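# Slide the tape roll onto the rod

## Task

Get the roll of tape threaded over the rod so that it stays there on its own once the robot lets go. Anything the robot is touching at the end must not drop by more than roughly a fingernail's width when released. No motor of either hand may still show moving in hand_stopped_by at the end. Nothing may be pushed or knocked off the table.

## Robot and tools

Robot: a humanoid upper body on a stand past the table's -x edge, facing about +x, with two arms. left_arm is on the +y side and carries a left hand; right_arm is on the -y side and carries a right hand. The hands are mirror images with five fingers each. A loose object may occasionally get a brief push from outside. show_instructions displays the task's reference images and moves nothing.

Frame: result poses use one scene frame. z = 0 is the table top with +z up, +x runs across the table away from the robot, and the near table edge sits at x = 0.18 m. The pelvis is 0.01 to 0.14 m above the table. Each shoulder is about 0.28 m above it, 0.06 m toward +x, and 0.10 m to its own side. A hand point reaches at most 0.62 m from its shoulder. The body may be slightly turned or tilted, and printed positions can be off, more so at long reach.

Hand point: it is fixed to the palm, 0.05 m in front of it, where a pinch closes. Its +z runs along the straight fingers, which extend 0.06 to 0.07 m past it. +y points out of the palm. On the right hand +x points across the palm away from the thumb; on the left hand it points toward the thumb. A wrist bracket on the little-finger side sticks out 0.03 m past the point along +y and 0.11 m across the palm, and it can strike things.

Row format: every command row has 28 numbers in [-1, 1], even if one arm is idle. The first 14 are for the left arm and the last 14 for the right. Within each 14 the order is dx, dy, dz, rx, ry, rz, little, ring, middle, index, thumb_bend, thumb_turn, force_limit, speed. dx..rz are an offset in that hand point's own axes, measured from its pose at the start of the action, not a pose. 1.0 equals 0.6 m or 180 degrees, and rx, ry, rz form one rotation vector. Every row of an action is measured from the same start pose, not from the row before. The finger and thumb values are absolute targets: +1 is open or straight and -1 is fully closed. For thumb_turn, +1 puts the thumb beside the palm and -1 puts it in front of the palm. A pinch is roughly index -0.22, thumb_bend -0.75, thumb_turn -0.57. force_limit maps linearly from about 0 N at -1 to 10 N at +1 (15 N for the two thumb motors), and it only stops closing motors. speed maps from nearly zero at -1 to full at +1, where a full finger stroke takes 0.6 s.

execute_actions(actions): a list of actions. Each action is a table of up to 15 rows, one row per 1/30 s step. If the table is shorter, its last row repeats until 15 steps are done, so one action lasts 0.5 s. The first action's offsets start from the last pose reported in this scene. An empty list just returns the state and images. Each step is clipped to within 70 mm and 16 degrees of the measured pose, and position wins over orientation. A distant offset therefore needs further actions to reach.

move(target, speed, blocking): target is one 28-number row. Its offsets are counted from the pose in the latest result that showed one. Each hand point travels a straight line, and all paths finish together within 0.5 to 10 s. speed is in m/s, from 0.002 to 0.5 with default 0.25, and turning is capped at twice that value in rad/s. Moves do not avoid obstacles or the other arm. Hand points lag behind, drift, and can overshoot the speed near full stretch. Faster contact, or a target placed deeper past a contact, pushes harder. The result adds a move: line whose ending is done, off_target, moving, held or fault, plus any limits: paced means the pose was clipped and held means a check blocked steps. With blocking=false you get a result after 0.5 s. Poll it with wait(0), and send no rows or moves until its end shows up. stop brakes it, which needs some room to slow down. wait(seconds) lets time run from 0 to 10 s while the last commands are held.

zoom_image(camera, region): camera is cam_high (896x504), cam_left_wrist or cam_right_wrist (both 616x616). region is [x0, y0, x1, y1] in pixels from the top-left corner, at most 504x504. finished_scene(scene) ends the given scene for good, so call it only once the result is stable.

Keeping things still: no value means no change. To leave a hand alone, resend its last eight numbers, or before any have been sent, its hand_measured six plus hand_force_limit and hand_speed. To keep an arm in place, send the offset back to its wanted pose in the first call of a reply and zeros after that. The robot holds its last command while you think.

Gripping: with the thumb turned fully in front of the palm, the hand can close around things 0.035 to 0.08 m across, which then lie on the wrist side of the point. Turn the thumb before reaching the object. A motor only starts when its target changes by at least 0.01. It then runs until it reaches the target or, when closing, hits force_limit, and then it locks. If it is blocked, it reads moving for the full stroke time and then reads stalled. For a soft grip, close at speed -0.9 or lower. To squeeze harder, raise force_limit and send a target further closed than hand_measured. To release, send a target more open than hand_measured.

Results: the state line gives each hand point's end_effector_position in m and end_effector_quat_wxyz. Hand target lines show where the controller is currently driving each arm. A pose unreachable line means the clearance check changed or blocked a command. The hand readouts hand_measured, hand_stopped_by (moving, target, force, stalled, fault) and hand_load_n list six values in motor order. hand_load_n is positive when something pushes a finger open, and loads near 0 mean the grip is lost. Joint torque readings are noisy and offset.

Avoid: arms hitting or pressing on each other, including any part of either hand; knocking objects off the table; hard or fast impacts; and leaving objects propped up by the robot. Contact torque at a joint's limit (23.7 N m, or 4.75 N m for wrist pitch and yaw) stops that arm for 10 s. MOTOR HOT appears at 90 °C, and at 120 °C the arm goes limp. Before finishing, open the hand slowly, check that nothing sinks, and make sure no hand motor still reads moving.

Each tool is called after "Call:" as name(argument=value, ...) on one line, values as JSON.

Reference images:

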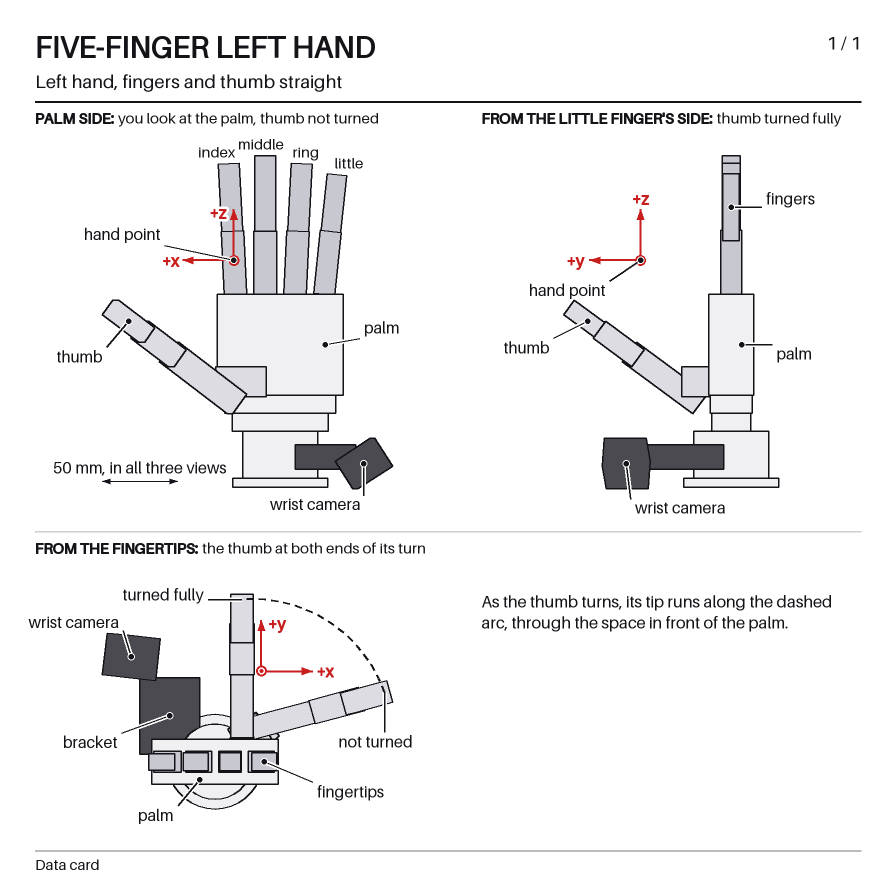

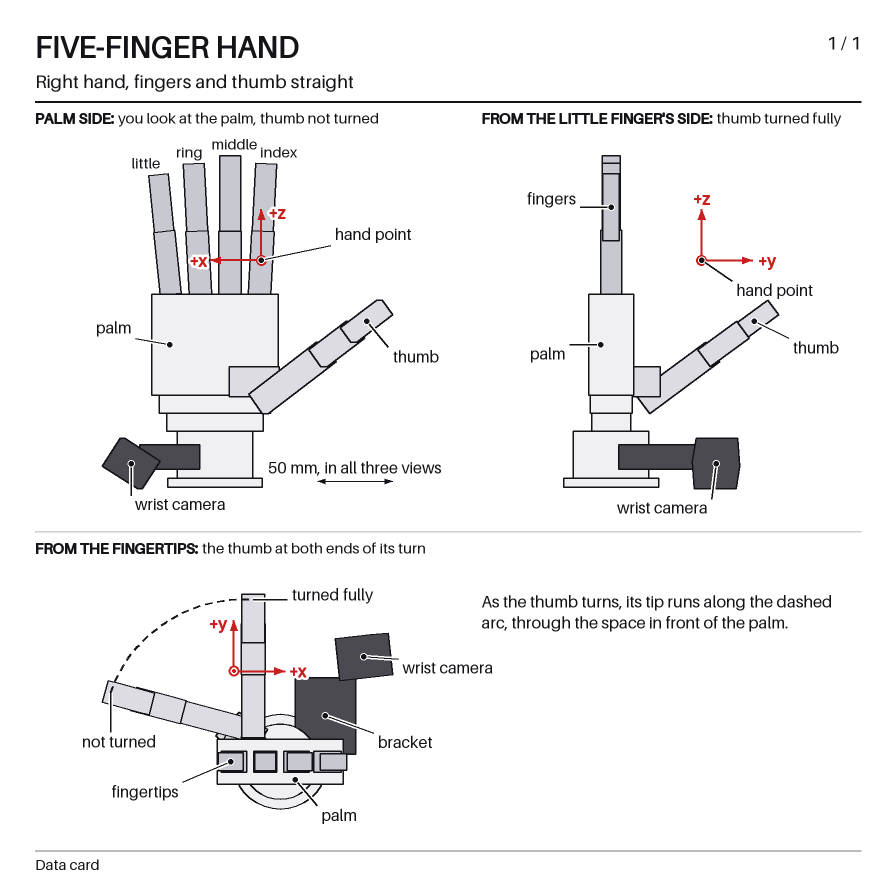

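## Session

Call:
execute_actions(actions=[])

Scene clock: 0.00 s.
left_arm: end_effector_position=(+0.1478, +0.0367, +0.4214) hand_measured=(+1.000, +1.000, +1.000, +1.000, +1.000, +1.000) hand_load_n=(+0.0, +0.0, +0.0, +0.0, +0.0, +0.0) hand_stopped_by=(target, target, target, target, target, target) hand_force_limit=0.00 hand_speed=-0.80 end_effector_quat_wxyz=(+0.186, +0.020, -0.271, +0.944) | right_arm: end_effector_position=(+0.2018, -0.2070, +0.4089) hand_measured=(+1.000, +1.000, +1.000, +1.000, +1.000, +1.000) hand_load_n=(+0.0, +0.0, +0.0, +0.0, +0.0, +0.0) hand_stopped_by=(target, target, target, target, target, target) hand_force_limit=0.00 hand_speed=-0.80 end_effector_quat_wxyz=(+0.967, -0.067, +0.246, -0.004)
Joint positions: left_arm=[-0.06   0.547  0.148 -0.576 -0.526 -1.068 -0.414] | right_arm=[-0.016 -0.575 -0.188 -0.381  0.684 -0.882  0.287]
Joint velocities: left_arm=[-0.006  0.     0.011 -0.002 -0.009  0.     0.   ] | right_arm=[-0.008  0.008 -0.003 -0.006  0.009  0.     0.   ]
Joint torques (N m, as the arm reports them, + toward a larger angle): no reading
Hand target (left_arm): +0.148, +0.037, +0.421; +0.186, +0.020, -0.271, +0.944
Hand target (right_arm): +0.202, -0.207, +0.409; +0.967, -0.067, +0.246, -0.004

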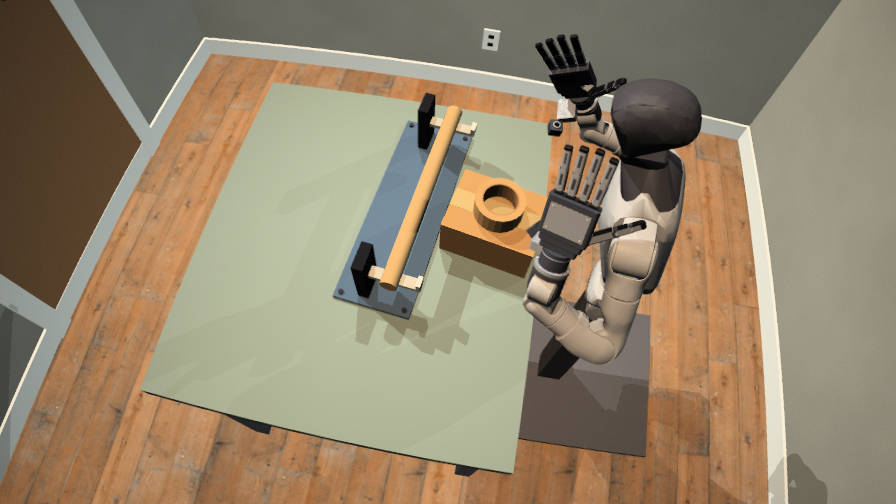

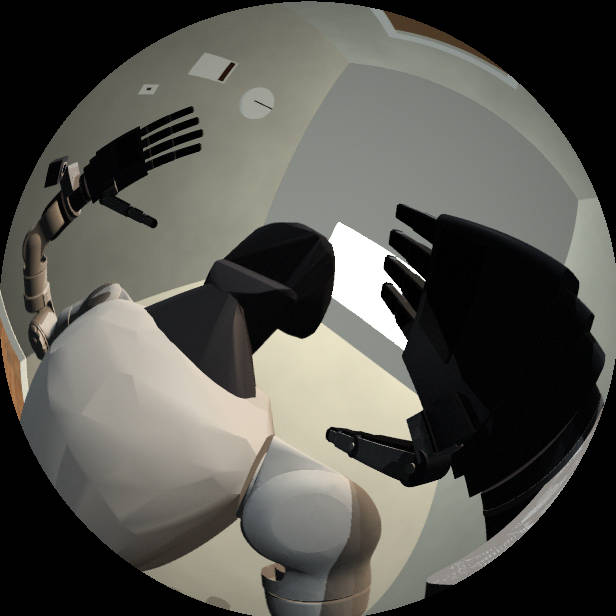

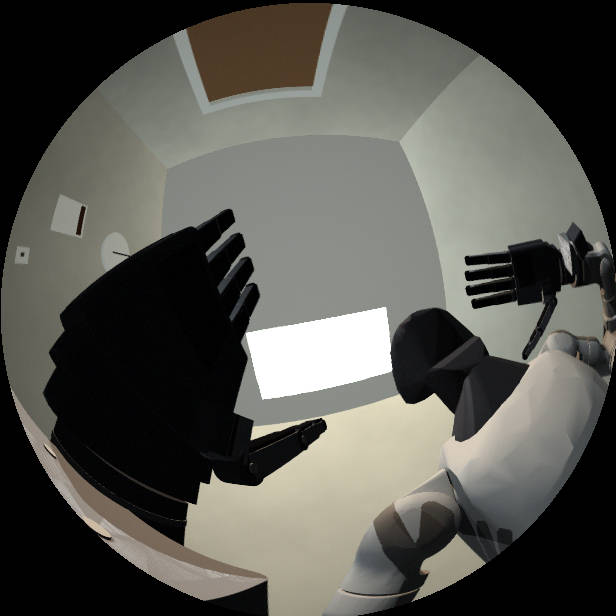

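Call:
zoom_image(camera="cam_high", region=[310, 80, 590, 330])

Region (310, 80, 590, 330) of cam_high's 896x504 image, scaled by 1.800, with more detail than that image has; it fills the top 450 rows of this view, and the rest is white.

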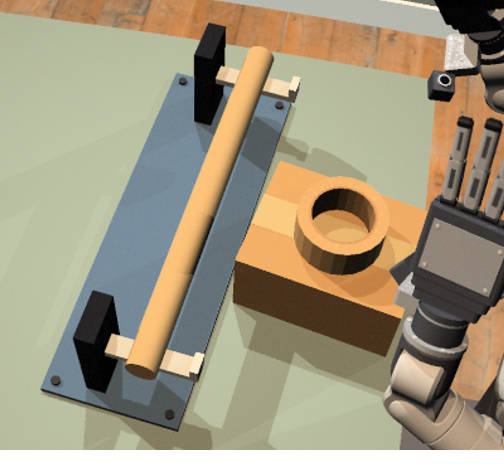

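Call:
move(target=[-0.27,0.199,-0.192,-0.391,-0.2655,0.142,1,1,0.15,0.15,0.2,-1,0,0.5, 0,0,0,0,0,0,1,1,1,1,1,-1,0,0.5], speed=0.3)

Scene clock: 103.30 s.
left_arm: end_effector_position=(+0.2658, -0.0487, +0.2435) hand_measured=(+1.000, +1.000, +0.150, +0.150, +0.200, -1.000) hand_load_n=(+0.0, +0.0, +0.0, +0.0, +0.0, +0.0) hand_stopped_by=(target, target, target, target, target, target) hand_force_limit=0.00 hand_speed=0.50 end_effector_quat_wxyz=(+0.145, -0.214, +0.789, -0.558) | right_arm: end_effector_position=(+0.2018, -0.2070, +0.4089) hand_measured=(+1.000, +1.000, +1.000, +1.000, +1.000, -1.000) hand_load_n=(+0.0, +0.0, +0.0, +0.0, +0.0, +0.0) hand_stopped_by=(target, target, target, target, target, target) hand_force_limit=0.00 hand_speed=0.50 end_effector_quat_wxyz=(+0.967, -0.067, +0.246, -0.004)
Joint positions: left_arm=[-0.511  1.46  -0.13  -1.041 -0.032  0.346 -0.453] | right_arm=[-0.016 -0.575 -0.188 -0.381  0.684 -0.882  0.287]
Joint velocities: left_arm=[-0.023  0.117 -0.051 -0.002 -0.078  0.     0.118] | right_arm=[ 0.006  0.     0.    -0.002  0.     0.     0.   ]
Joint torques (N m, as the arm reports them, + toward a larger angle): left_arm=[-2.3   3.88  3.82 -0.66  0.34  0.25  0.71] | right_arm=[-2.76 -3.97 -0.95 -1.73 -0.58 -0.38 -0.36]
Hand target (left_arm): +0.265, -0.049, +0.243; +0.144, -0.214, +0.789, -0.558
Hand target (right_arm): +0.202, -0.207, +0.409; +0.967, -0.067, +0.246, -0.004
Off the commanded pose (left_arm): 0.006 m, 1 deg.
Off the commanded pose (right_arm): 0.000 m, 0 deg.
joint sent to its limit (left arm) — the command would take joint 4 (elbow) past its lower limit, so that joint was sent only as far as its limit.
move: off_target (left_arm)

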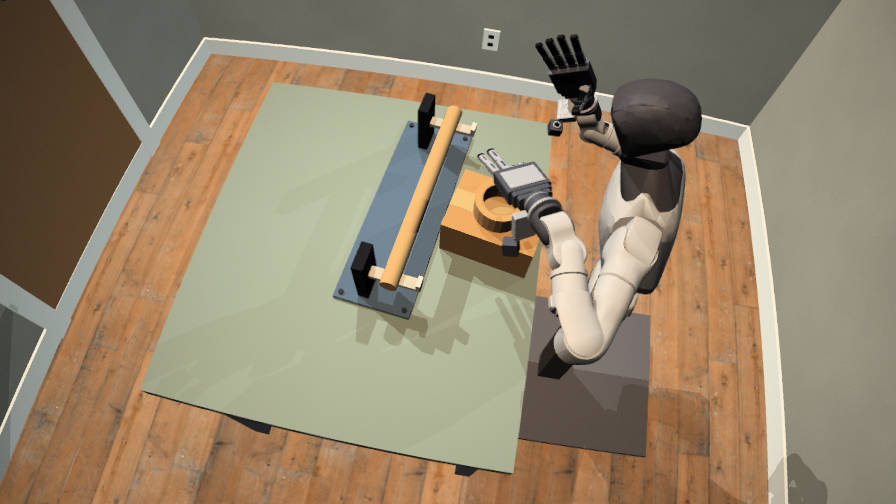

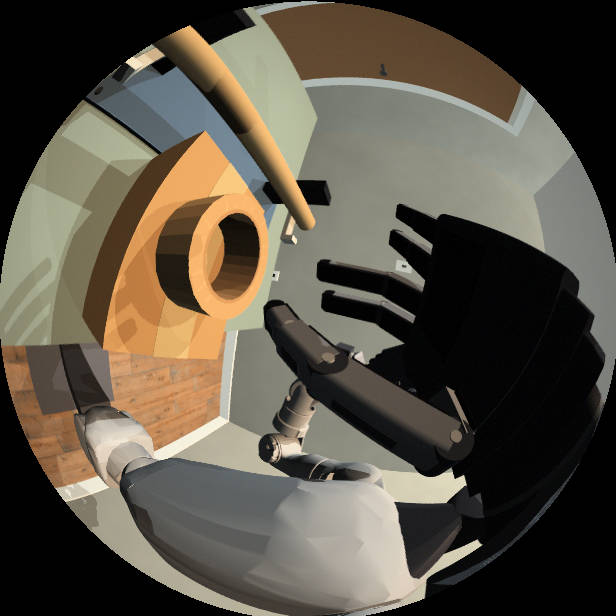

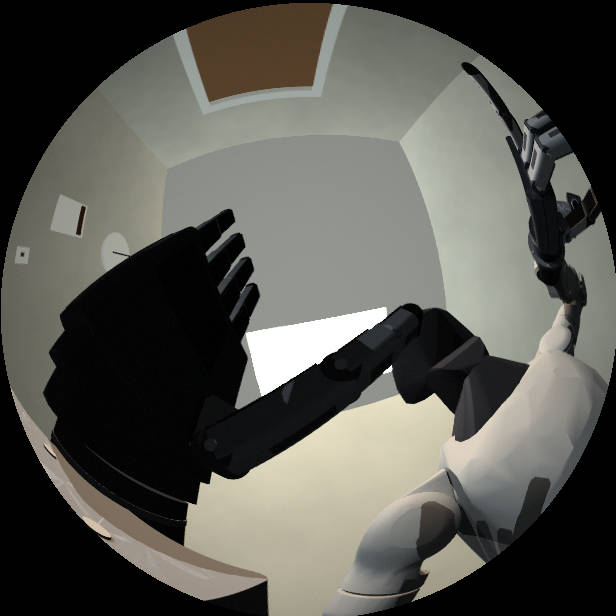

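Call:
move(target=[-0.022,0.067,0.026,0,0.104,0.038,1,1,0.15,0.15,0.2,-1,0,0.5, 0,0,0,0,0,0,1,1,1,1,1,-1,0,0.5], speed=0.2)

Call:
zoom_image(camera="cam_high", region=[420, 120, 600, 300])

Scene clock: 116.93 s.
left_arm: end_effector_position=(+0.2776, -0.0448, +0.1994) hand_measured=(+1.000, +1.000, +0.150, +0.150, +0.200, -1.000) hand_load_n=(+0.0, +0.0, +0.0, +0.0, +0.0, +0.0) hand_stopped_by=(target, target, target, target, target, target) hand_force_limit=0.00 hand_speed=0.50 end_effector_quat_wxyz=(+0.049, -0.072, +0.814, -0.574) | right_arm: end_effector_position=(+0.2018, -0.2070, +0.4089) hand_measured=(+1.000, +1.000, +1.000, +1.000, +1.000, -1.000) hand_load_n=(+0.0, +0.0, +0.0, +0.0, +0.0, +0.0) hand_stopped_by=(target, target, target, target, target, target) hand_force_limit=0.00 hand_speed=0.50 end_effector_quat_wxyz=(+0.967, -0.067, +0.246, -0.004)
Joint positions: left_arm=[-0.66   1.252 -0.414 -0.399  0.189 -0.515 -0.423] | right_arm=[-0.016 -0.575 -0.188 -0.381  0.684 -0.882  0.287]
Joint velocities: left_arm=[ 0.009  0.    -0.006  0.002  0.002 -0.003  0.   ] | right_arm=[-0.003 -0.002 -0.008 -0.006  0.     0.     0.   ]
Joint torques (N m, as the arm reports them, + toward a larger angle): left_arm=[-3.39  4.22  4.29 -1.   -0.46  0.04  0.57] | right_arm=[-2.99 -4.3  -1.17 -1.85 -0.02 -0.31 -0.25]
Hand target (left_arm): +0.278, -0.045, +0.199; +0.049, -0.071, +0.815, -0.572
Hand target (right_arm): +0.202, -0.207, +0.409; +0.967, -0.067, +0.246, -0.004
Off the commanded pose (left_arm): 0.002 m, 0 deg.
Off the commanded pose (right_arm): 0.000 m, 0 deg.
move: done

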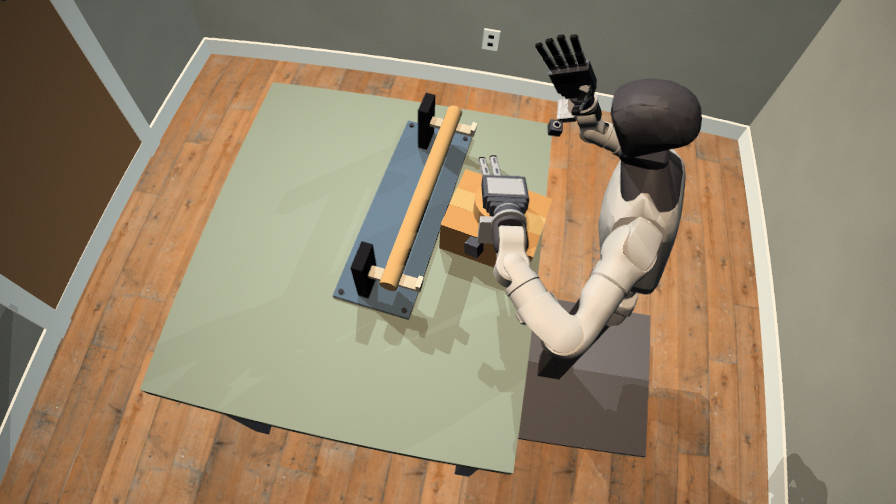

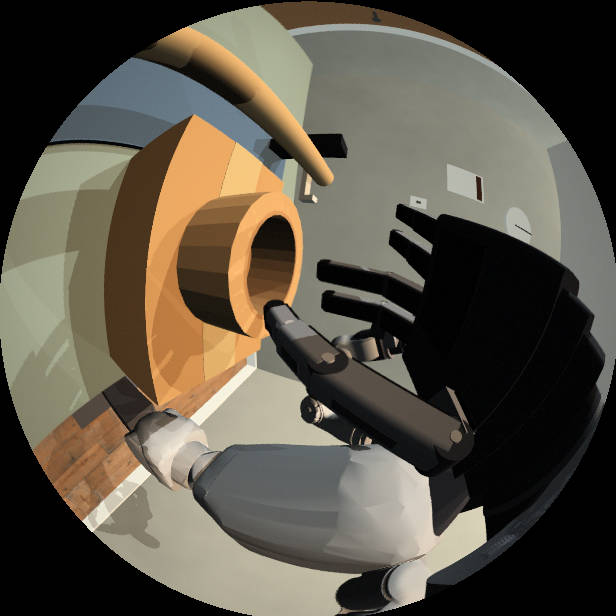

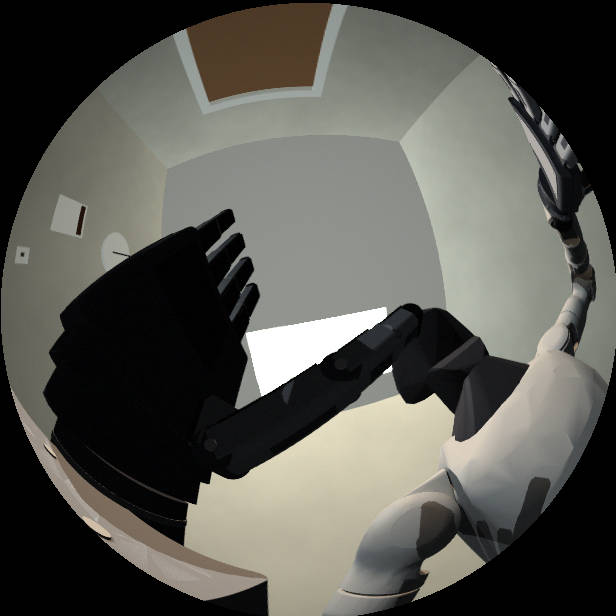

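Region (420, 120, 600, 300) of cam_high's 896x504 image, scaled by 2.800, with more detail than that image has.

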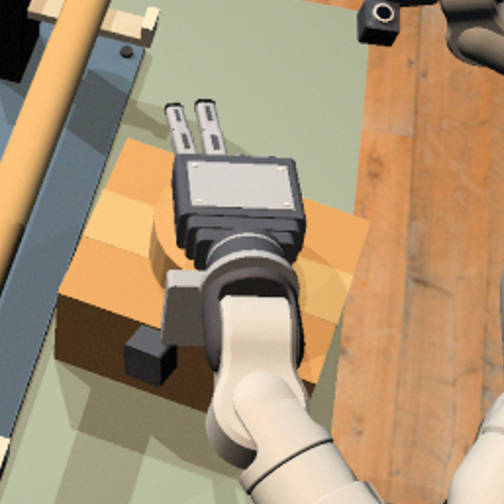

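Call:
move(target=[0,0.078,0.028,0,0,0,1,1,0.15,0.15,0.2,-1,0,0.5, 0,0,0,0,0,0,1,1,1,1,1,-1,0,0.5], speed=0.06)

Scene clock: 129.97 s.
left_arm: end_effector_position=(+0.2802, -0.0550, +0.1774) hand_measured=(+1.000, +1.000, +0.150, +0.150, +0.198, -1.000) hand_load_n=(+0.0, +0.0, +0.0, +0.0, -3.5, -0.5) hand_stopped_by=(target, target, target, target, target, target) hand_force_limit=0.00 hand_speed=0.50 end_effector_quat_wxyz=(+0.057, -0.058, +0.791, -0.607) | right_arm: end_effector_position=(+0.2018, -0.2070, +0.4089) hand_measured=(+1.000, +1.000, +1.000, +1.000, +1.000, -1.000) hand_load_n=(+0.0, +0.0, +0.0, +0.0, +0.0, +0.0) hand_stopped_by=(target, target, target, target, target, target) hand_force_limit=0.00 hand_speed=0.50 end_effector_quat_wxyz=(+0.967, -0.067, +0.246, -0.004)
Joint positions: left_arm=[-0.603  1.154 -0.466 -0.328  0.387 -0.571 -0.246] | right_arm=[-0.016 -0.575 -0.188 -0.381  0.684 -0.882  0.287]
Joint velocities: left_arm=[-0.002  0.031 -0.031  0.005 -0.003  0.     0.031] | right_arm=[ 0.003  0.     0.011 -0.008  0.     0.     0.   ]
Joint torques (N m, as the arm reports them, + toward a larger angle): left_arm=[-0.71  3.52  0.41 -0.22  1.45  0.4  -0.22] | right_arm=[-3.01 -4.14 -0.41 -1.7  -0.18 -0.37 -0.27]
Hand target (left_arm): +0.276, -0.045, +0.151; +0.049, -0.070, +0.815, -0.573
Hand target (right_arm): +0.202, -0.207, +0.409; +0.967, -0.067, +0.246, -0.004
Off the commanded pose (left_arm): 0.030 m, 5 deg.
Off the commanded pose (right_arm): 0.000 m, 0 deg.
move: off_target (left_arm)

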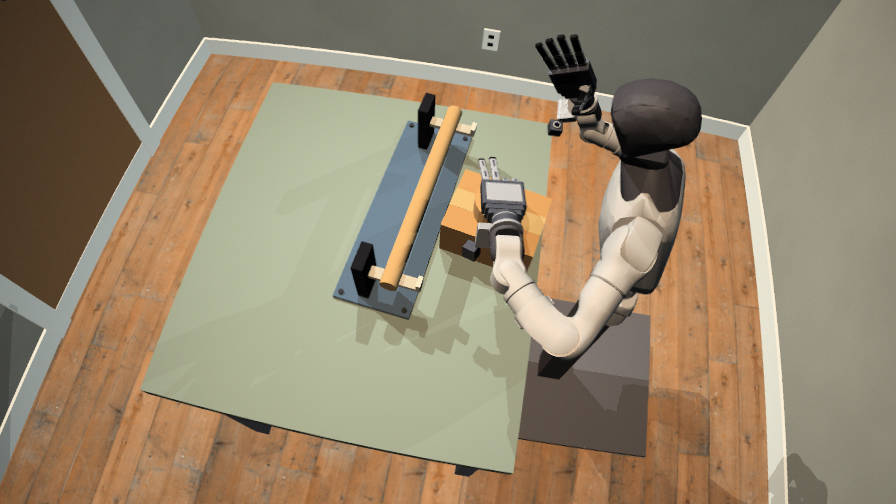

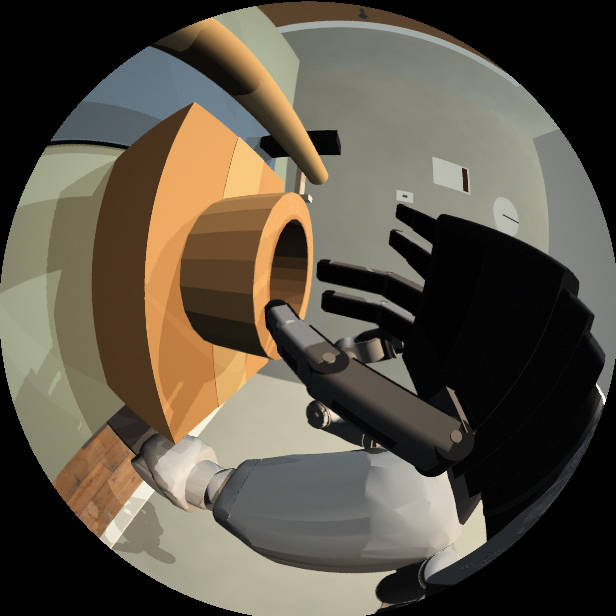

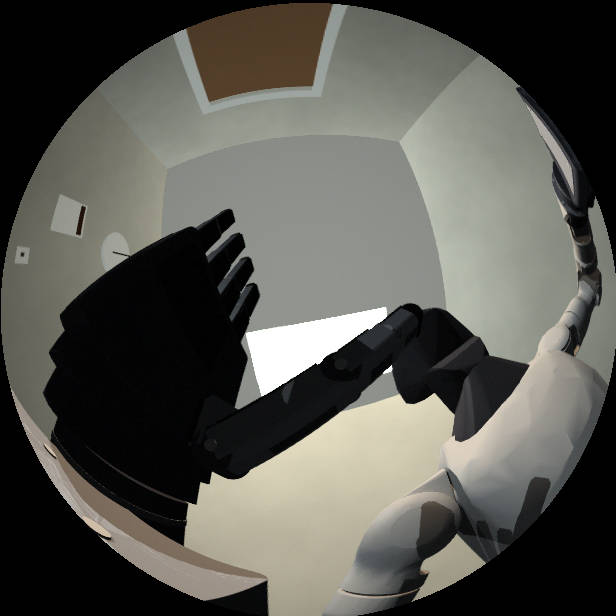

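Call:
move(target=[0,-0.03,-0.02,-0.027,0,0,1,1,0.15,0.15,0.2,-1,0,0.5, 0,0,0,0,0,0,1,1,1,1,1,-1,0,0.5], speed=0.1)

Call:
move(target=[0,0.02,-0.038,0,0,0,1,1,0.15,0.15,0.2,-1,0,0.5, 0,0,0,0,0,0,1,1,1,1,1,-1,0,0.5], speed=0.1)

Call:
move(target=[0,0.05,0.018,0,0,0,1,1,0.15,0.15,0.2,-1,0,0.5, 0,0,0,0,0,0,1,1,1,1,1,-1,0,0.5], speed=0.06)

Scene clock: 152.13 s.
left_arm: end_effector_position=(+0.2792, -0.0474, +0.1974) hand_measured=(+1.000, +1.000, +0.150, +0.150, +0.200, -1.000) hand_load_n=(+0.0, +0.0, +0.0, +0.0, +0.0, +0.0) hand_stopped_by=(target, target, target, target, target, target) hand_force_limit=0.00 hand_speed=0.50 end_effector_quat_wxyz=(+0.055, -0.060, +0.816, -0.573) | right_arm: end_effector_position=(+0.2018, -0.2070, +0.4089) hand_measured=(+1.000, +1.000, +1.000, +1.000, +1.000, -1.000) hand_load_n=(+0.0, +0.0, +0.0, +0.0, +0.0, +0.0) hand_stopped_by=(target, target, target, target, target, target) hand_force_limit=0.00 hand_speed=0.50 end_effector_quat_wxyz=(+0.967, -0.067, +0.246, -0.004)
Joint positions: left_arm=[-0.69   1.249 -0.449 -0.394  0.218 -0.516 -0.402] | right_arm=[-0.016 -0.575 -0.188 -0.381  0.684 -0.882  0.287]
Joint velocities: left_arm=[ 0.     0.    -0.025  0.012  0.     0.    -0.006] | right_arm=[ 0.006 -0.006  0.     0.     0.011  0.     0.   ]
Joint torques (N m, as the arm reports them, + toward a larger angle): left_arm=[-2.94  4.25  4.56 -1.26 -0.83  0.31  0.65] | right_arm=[-3.04 -4.53 -0.74 -2.05 -0.57 -0.39 -0.32]
Hand target (left_arm): +0.279, -0.047, +0.198; +0.054, -0.061, +0.816, -0.573
Hand target (right_arm): +0.202, -0.207, +0.409; +0.967, -0.067, +0.246, -0.004
Off the commanded pose (left_arm): 0.001 m, 0 deg.
Off the commanded pose (right_arm): 0.000 m, 0 deg.
move: done

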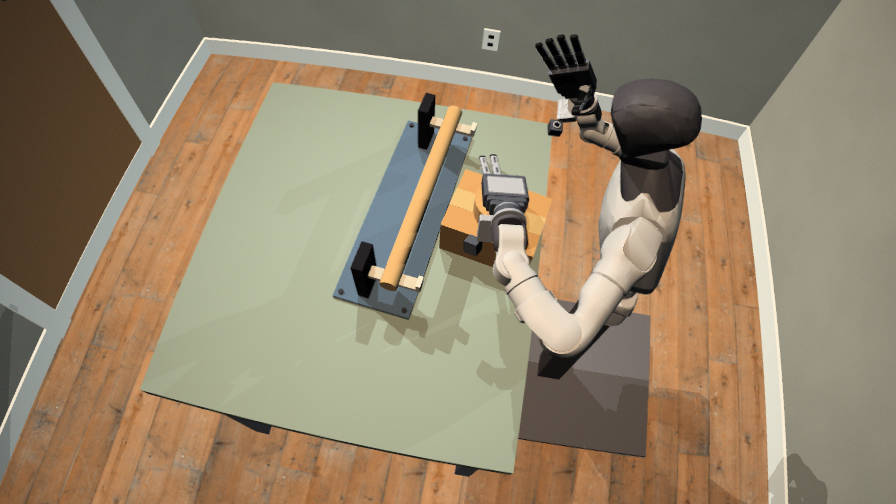

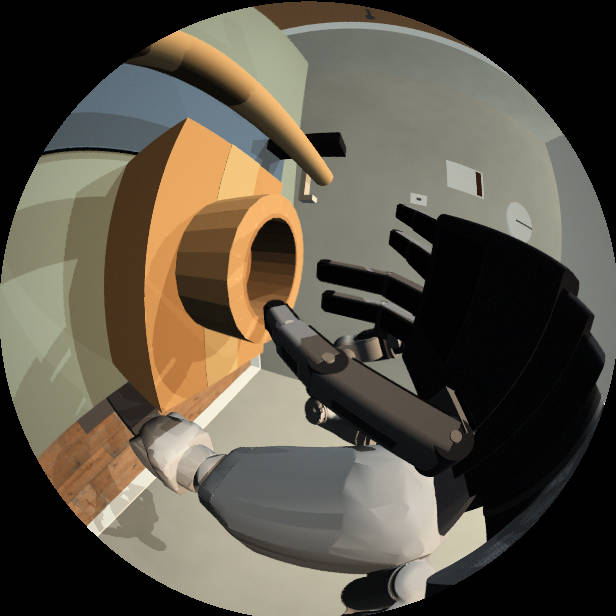

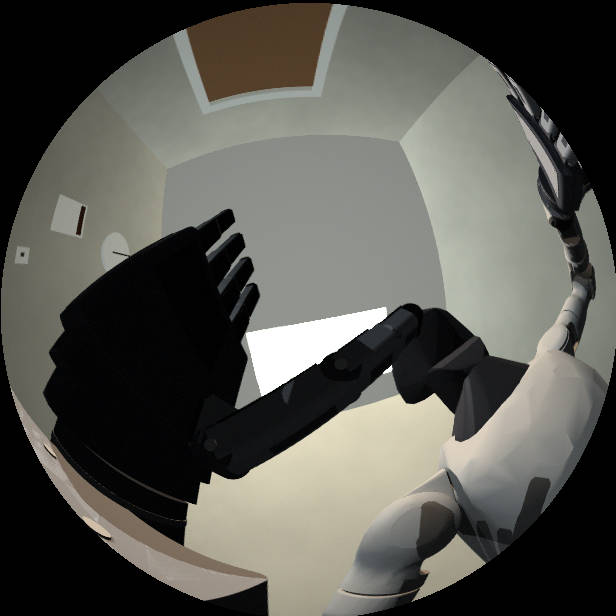

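Scene clock: 152.87 s.
left_arm: end_effector_position=(+0.2748, -0.0229, +0.1938) hand_measured=(+1.000, +1.000, +0.150, +0.150, +0.200, -1.000) hand_load_n=(+0.0, +0.0, +0.0, +0.0, +0.0, +0.0) hand_stopped_by=(target, target, target, target, target, target) hand_force_limit=0.00 hand_speed=0.50 end_effector_quat_wxyz=(+0.053, -0.061, +0.815, -0.574) | right_arm: end_effector_position=(+0.2018, -0.2070, +0.4089) hand_measured=(+1.000, +1.000, +1.000, +1.000, +1.000, -1.000) hand_load_n=(+0.0, +0.0, +0.0, +0.0, +0.0, +0.0) hand_stopped_by=(target, target, target, target, target, target) hand_force_limit=0.00 hand_speed=0.50 end_effector_quat_wxyz=(+0.967, -0.067, +0.246, -0.004)
Joint positions: left_arm=[-0.555  1.357 -0.372 -0.355  0.222 -0.645 -0.292] | right_arm=[-0.016 -0.575 -0.188 -0.381  0.684 -0.882  0.287]
Joint velocities: left_arm=[-0.006 -0.008  0.005  0.002 -0.005  0.     0.005] | right_arm=[ 0.    -0.012 -0.012 -0.006 -0.003  0.     0.   ]
Joint torques (N m, as the arm reports them, + toward a larger angle): left_arm=[-2.63  5.01  4.38 -0.94 -0.3   0.08  0.79] | right_arm=[-3.48 -4.23 -0.34 -1.29 -0.57 -0.47 -0.3 ]
Hand target (left_arm): +0.276, -0.022, +0.193; +0.055, -0.060, +0.816, -0.573
Hand target (right_arm): +0.202, -0.207, +0.409; +0.967, -0.067, +0.246, -0.004
Off the commanded pose (left_arm): 0.001 m, 0 deg.
Off the commanded pose (right_arm): 0.000 m, 0 deg.
move: done

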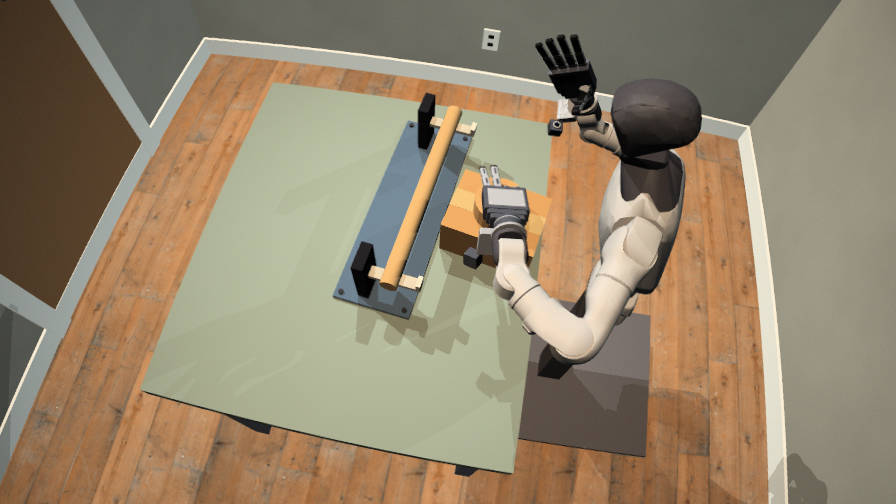

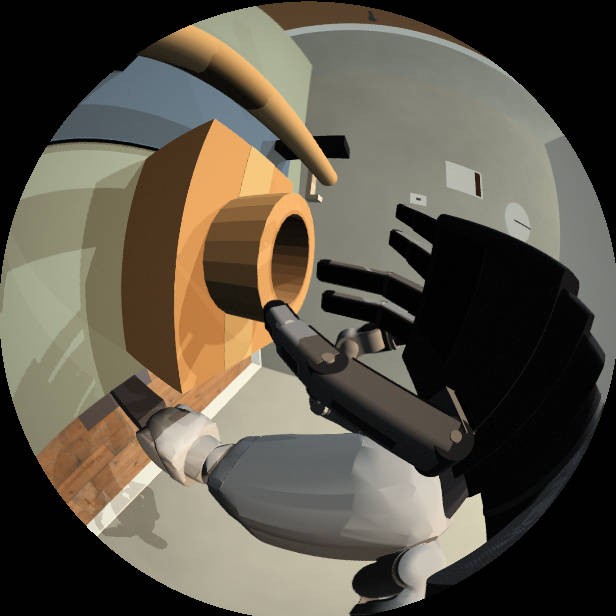

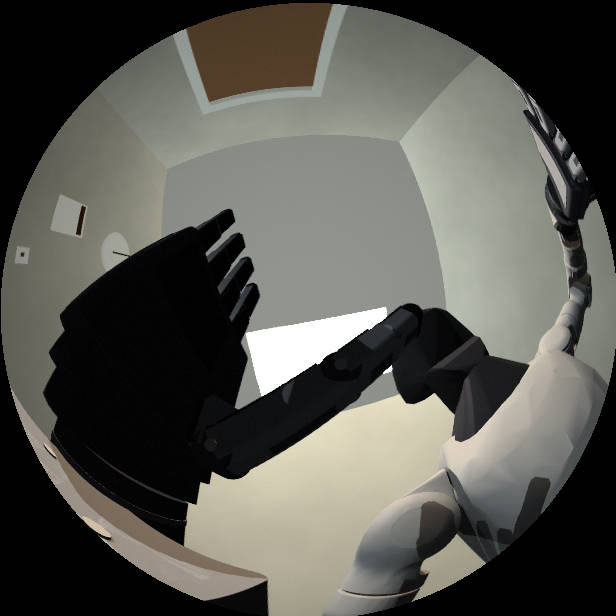

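Scene clock: 153.70 s.
left_arm: end_effector_position=(+0.2751, -0.0237, +0.1626) hand_measured=(+1.000, +1.000, +0.150, +0.150, +0.200, -1.000) hand_load_n=(+0.0, +0.0, +0.0, +0.0, +0.0, +0.0) hand_stopped_by=(target, target, target, target, target, target) hand_force_limit=0.00 hand_speed=0.50 end_effector_quat_wxyz=(+0.053, -0.061, +0.815, -0.574) | right_arm: end_effector_position=(+0.2018, -0.2070, +0.4089) hand_measured=(+1.000, +1.000, +1.000, +1.000, +1.000, -1.000) hand_load_n=(+0.0, +0.0, +0.0, +0.0, +0.0, +0.0) hand_stopped_by=(target, target, target, target, target, target) hand_force_limit=0.00 hand_speed=0.50 end_effector_quat_wxyz=(+0.967, -0.067, +0.246, -0.004)
Joint positions: left_arm=[-0.513  1.257 -0.418 -0.304  0.383 -0.663 -0.226] | right_arm=[-0.016 -0.575 -0.188 -0.381  0.684 -0.882  0.287]
Joint velocities: left_arm=[ 0.011  0.006  0.    -0.002  0.006  0.     0.002] | right_arm=[ 0.011  0.002  0.     0.    -0.005  0.     0.   ]
Joint torques (N m, as the arm reports them, + toward a larger angle): left_arm=[-2.54  4.36  4.38 -1.07 -0.37  0.03  0.78] | right_arm=[-3.34 -4.35 -0.65 -1.89 -0.24 -0.4  -0.21]
Hand target (left_arm): +0.275, -0.024, +0.162; +0.053, -0.061, +0.815, -0.574
Hand target (right_arm): +0.202, -0.207, +0.409; +0.967, -0.067, +0.246, -0.004
Off the commanded pose (left_arm): 0.001 m, 0 deg.
Off the commanded pose (right_arm): 0.000 m, 0 deg.
move: done

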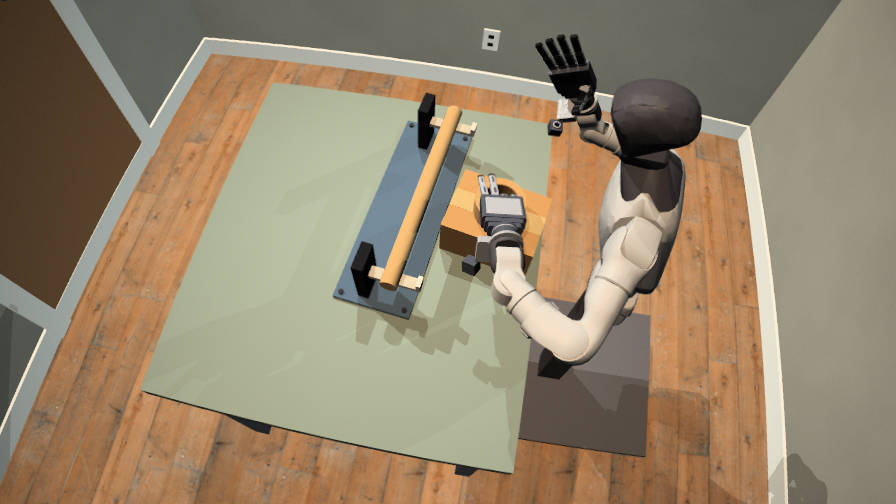

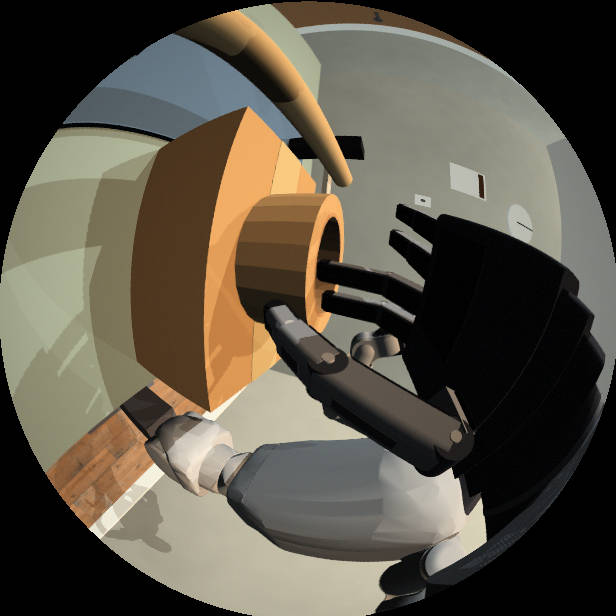

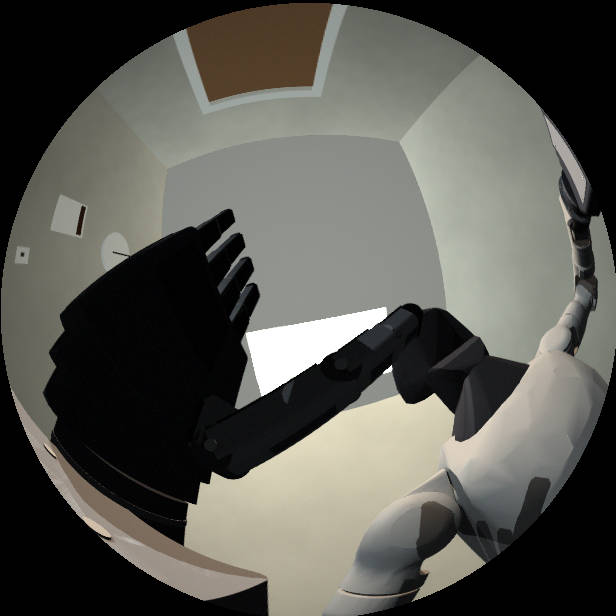

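Call:
execute_actions(actions=[[[-0.007,0,0.003,0,0,0,1,1,0.2,0.2,0.2,-1,0,0.5, 0,0,0,0,0,0,1,1,1,1,1,-1,0,0.5],[-0.014,-0.002,0.006,0,0,0,1,1,0.2,0.2,0.2,-1,0,0.5, 0,0,0,0,0,0,1,1,1,1,1,-1,0,0.5],[-0.02,-0.003,0.008,0,0,0,1,1,0.2,0.2,0.2,-1,0,0.5, 0,0,0,0,0,0,1,1,1,1,1,-1,0,0.5]]])

Call:
move(target=[0,0.036,0.013,0,0,0,1,1,0.2,0.2,0.2,-1,0,0.5, 0,0,0,0,0,0,1,1,1,1,1,-1,0,0.5], speed=0.05)

Scene clock: 161.97 s.
left_arm: end_effector_position=(+0.2882, -0.0266, +0.1625) hand_measured=(+1.000, +1.000, +0.200, +0.200, +0.200, -1.000) hand_load_n=(+0.0, +0.0, +0.0, +0.0, +0.0, +0.0) hand_stopped_by=(target, target, target, target, target, target) hand_force_limit=0.00 hand_speed=0.50 end_effector_quat_wxyz=(+0.055, -0.060, +0.816, -0.573) | right_arm: end_effector_position=(+0.2018, -0.2070, +0.4089) hand_measured=(+1.000, +1.000, +1.000, +1.000, +1.000, -1.000) hand_load_n=(+0.0, +0.0, +0.0, +0.0, +0.0, +0.0) hand_stopped_by=(target, target, target, target, target, target) hand_force_limit=0.00 hand_speed=0.50 end_effector_quat_wxyz=(+0.967, -0.067, +0.246, -0.004)
Joint positions: left_arm=[-0.595  1.215 -0.456 -0.22   0.382 -0.695 -0.253] | right_arm=[-0.016 -0.575 -0.188 -0.381  0.684 -0.882  0.287]
Joint velocities: left_arm=[-0.003 -0.002  0.009  0.003  0.     0.     0.   ] | right_arm=[-0.017  0.     0.017  0.017  0.009  0.     0.   ]
Joint torques (N m, as the arm reports them, + toward a larger angle): left_arm=[-3.23  4.48  4.78 -0.8  -0.94  0.02  0.6 ] | right_arm=[-2.99 -4.32 -1.16 -1.68 -0.25 -0.37 -0.32]
Hand target (left_arm): +0.288, -0.027, +0.163; +0.053, -0.061, +0.815, -0.574
Hand target (right_arm): +0.202, -0.207, +0.409; +0.967, -0.067, +0.246, -0.004
Off the commanded pose (left_arm): 0.001 m, 0 deg.
Off the commanded pose (right_arm): 0.000 m, 0 deg.

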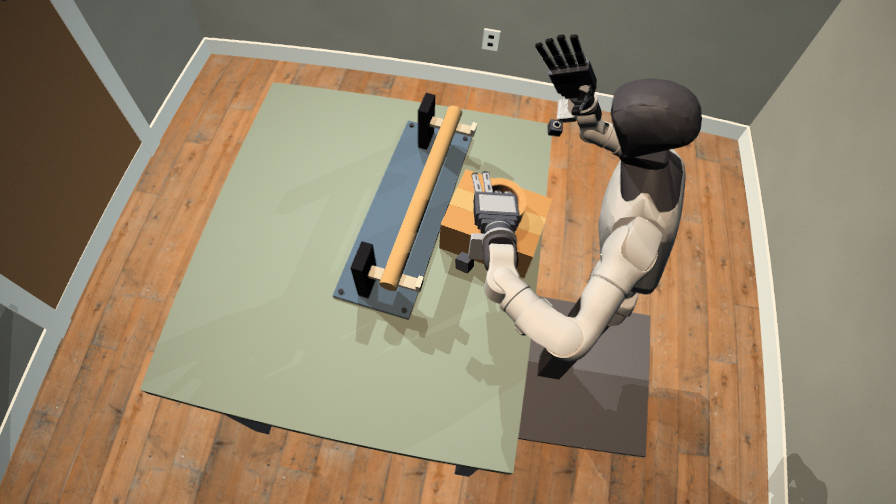

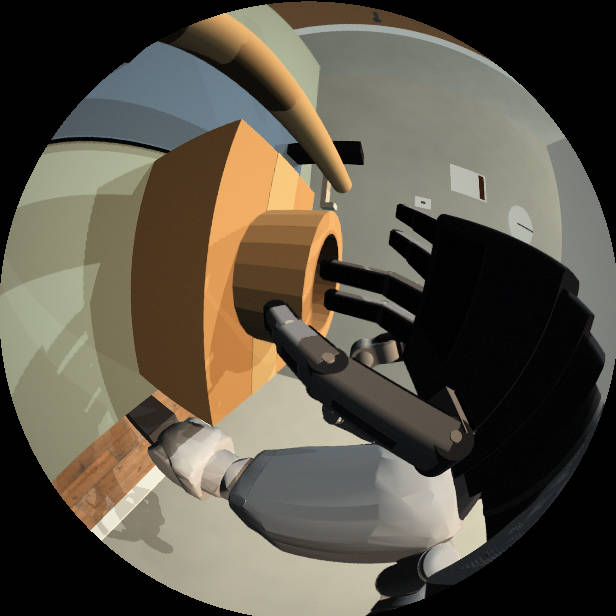

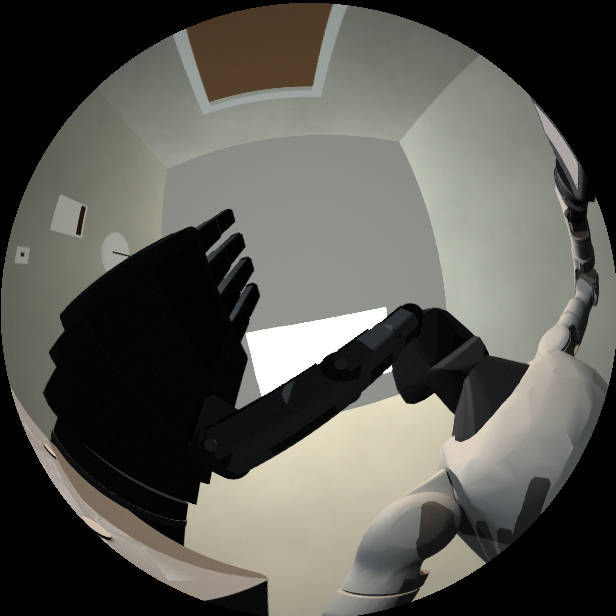

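Scene clock: 162.73 s.
left_arm: end_effector_position=(+0.2888, -0.0272, +0.1406) hand_measured=(+1.000, +1.000, +0.200, +0.200, +0.200, -1.000) hand_load_n=(+0.0, +0.0, +0.0, +0.0, +0.0, +0.0) hand_stopped_by=(target, target, target, target, target, target) hand_force_limit=0.00 hand_speed=0.50 end_effector_quat_wxyz=(+0.056, -0.061, +0.815, -0.573) | right_arm: end_effector_position=(+0.2018, -0.2070, +0.4089) hand_measured=(+1.000, +1.000, +1.000, +1.000, +1.000, -1.000) hand_load_n=(+0.0, +0.0, +0.0, +0.0, +0.0, +0.0) hand_stopped_by=(target, target, target, target, target, target) hand_force_limit=0.00 hand_speed=0.50 end_effector_quat_wxyz=(+0.967, -0.067, +0.246, -0.004)
Joint positions: left_arm=[-0.571  1.149 -0.483 -0.166  0.495 -0.714 -0.192] | right_arm=[-0.016 -0.575 -0.188 -0.381  0.684 -0.882  0.287]
Joint velocities: left_arm=[-0.008  0.     0.003 -0.003  0.005  0.     0.003] | right_arm=[-0.02   0.018 -0.005 -0.005  0.005  0.     0.   ]
Joint torques (N m, as the arm reports them, + toward a larger angle): left_arm=[-2.98  4.26  4.39 -1.6  -0.63  0.1   0.8 ] | right_arm=[-2.88 -4.32 -0.88 -1.79 -0.18 -0.43 -0.3 ]
Hand target (left_arm): +0.289, -0.027, +0.140; +0.055, -0.060, +0.816, -0.573
Hand target (right_arm): +0.202, -0.207, +0.409; +0.967, -0.067, +0.246, -0.004
Off the commanded pose (left_arm): 0.001 m, 0 deg.
Off the commanded pose (right_arm): 0.000 m, 0 deg.
move: done

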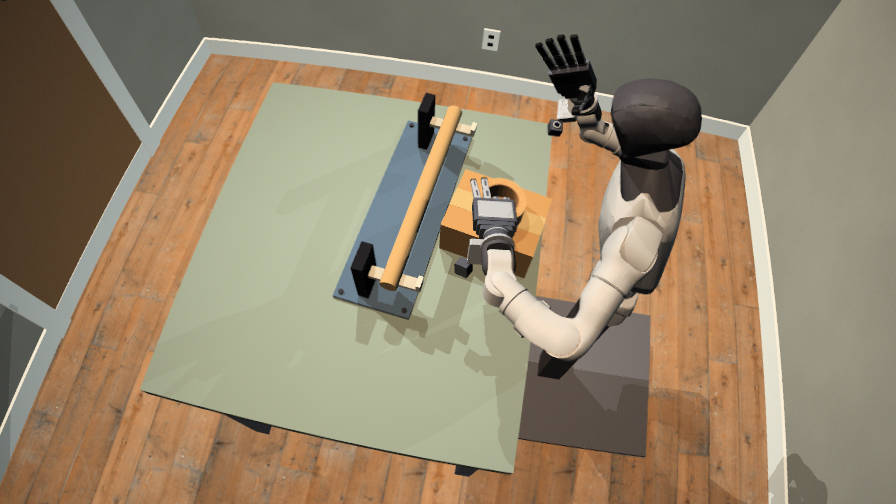

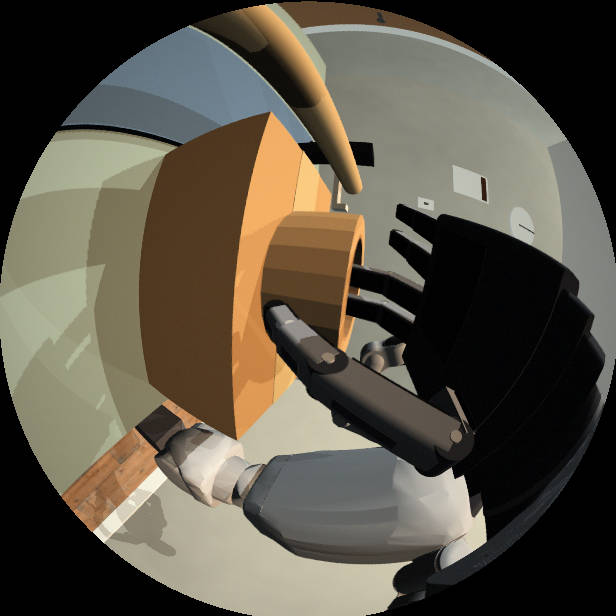

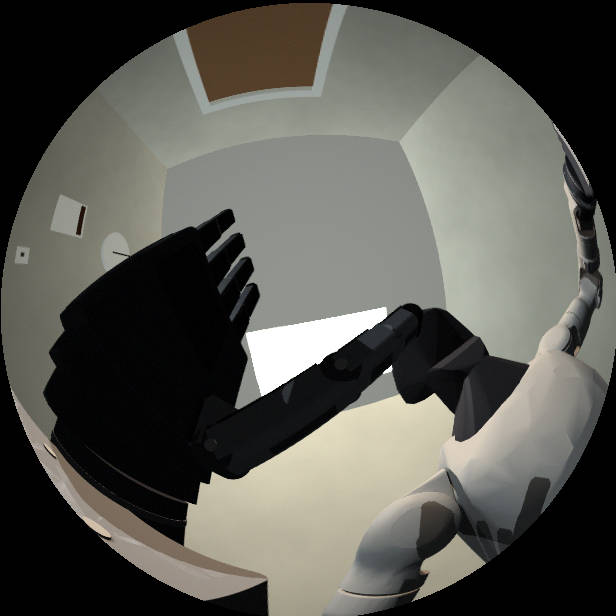

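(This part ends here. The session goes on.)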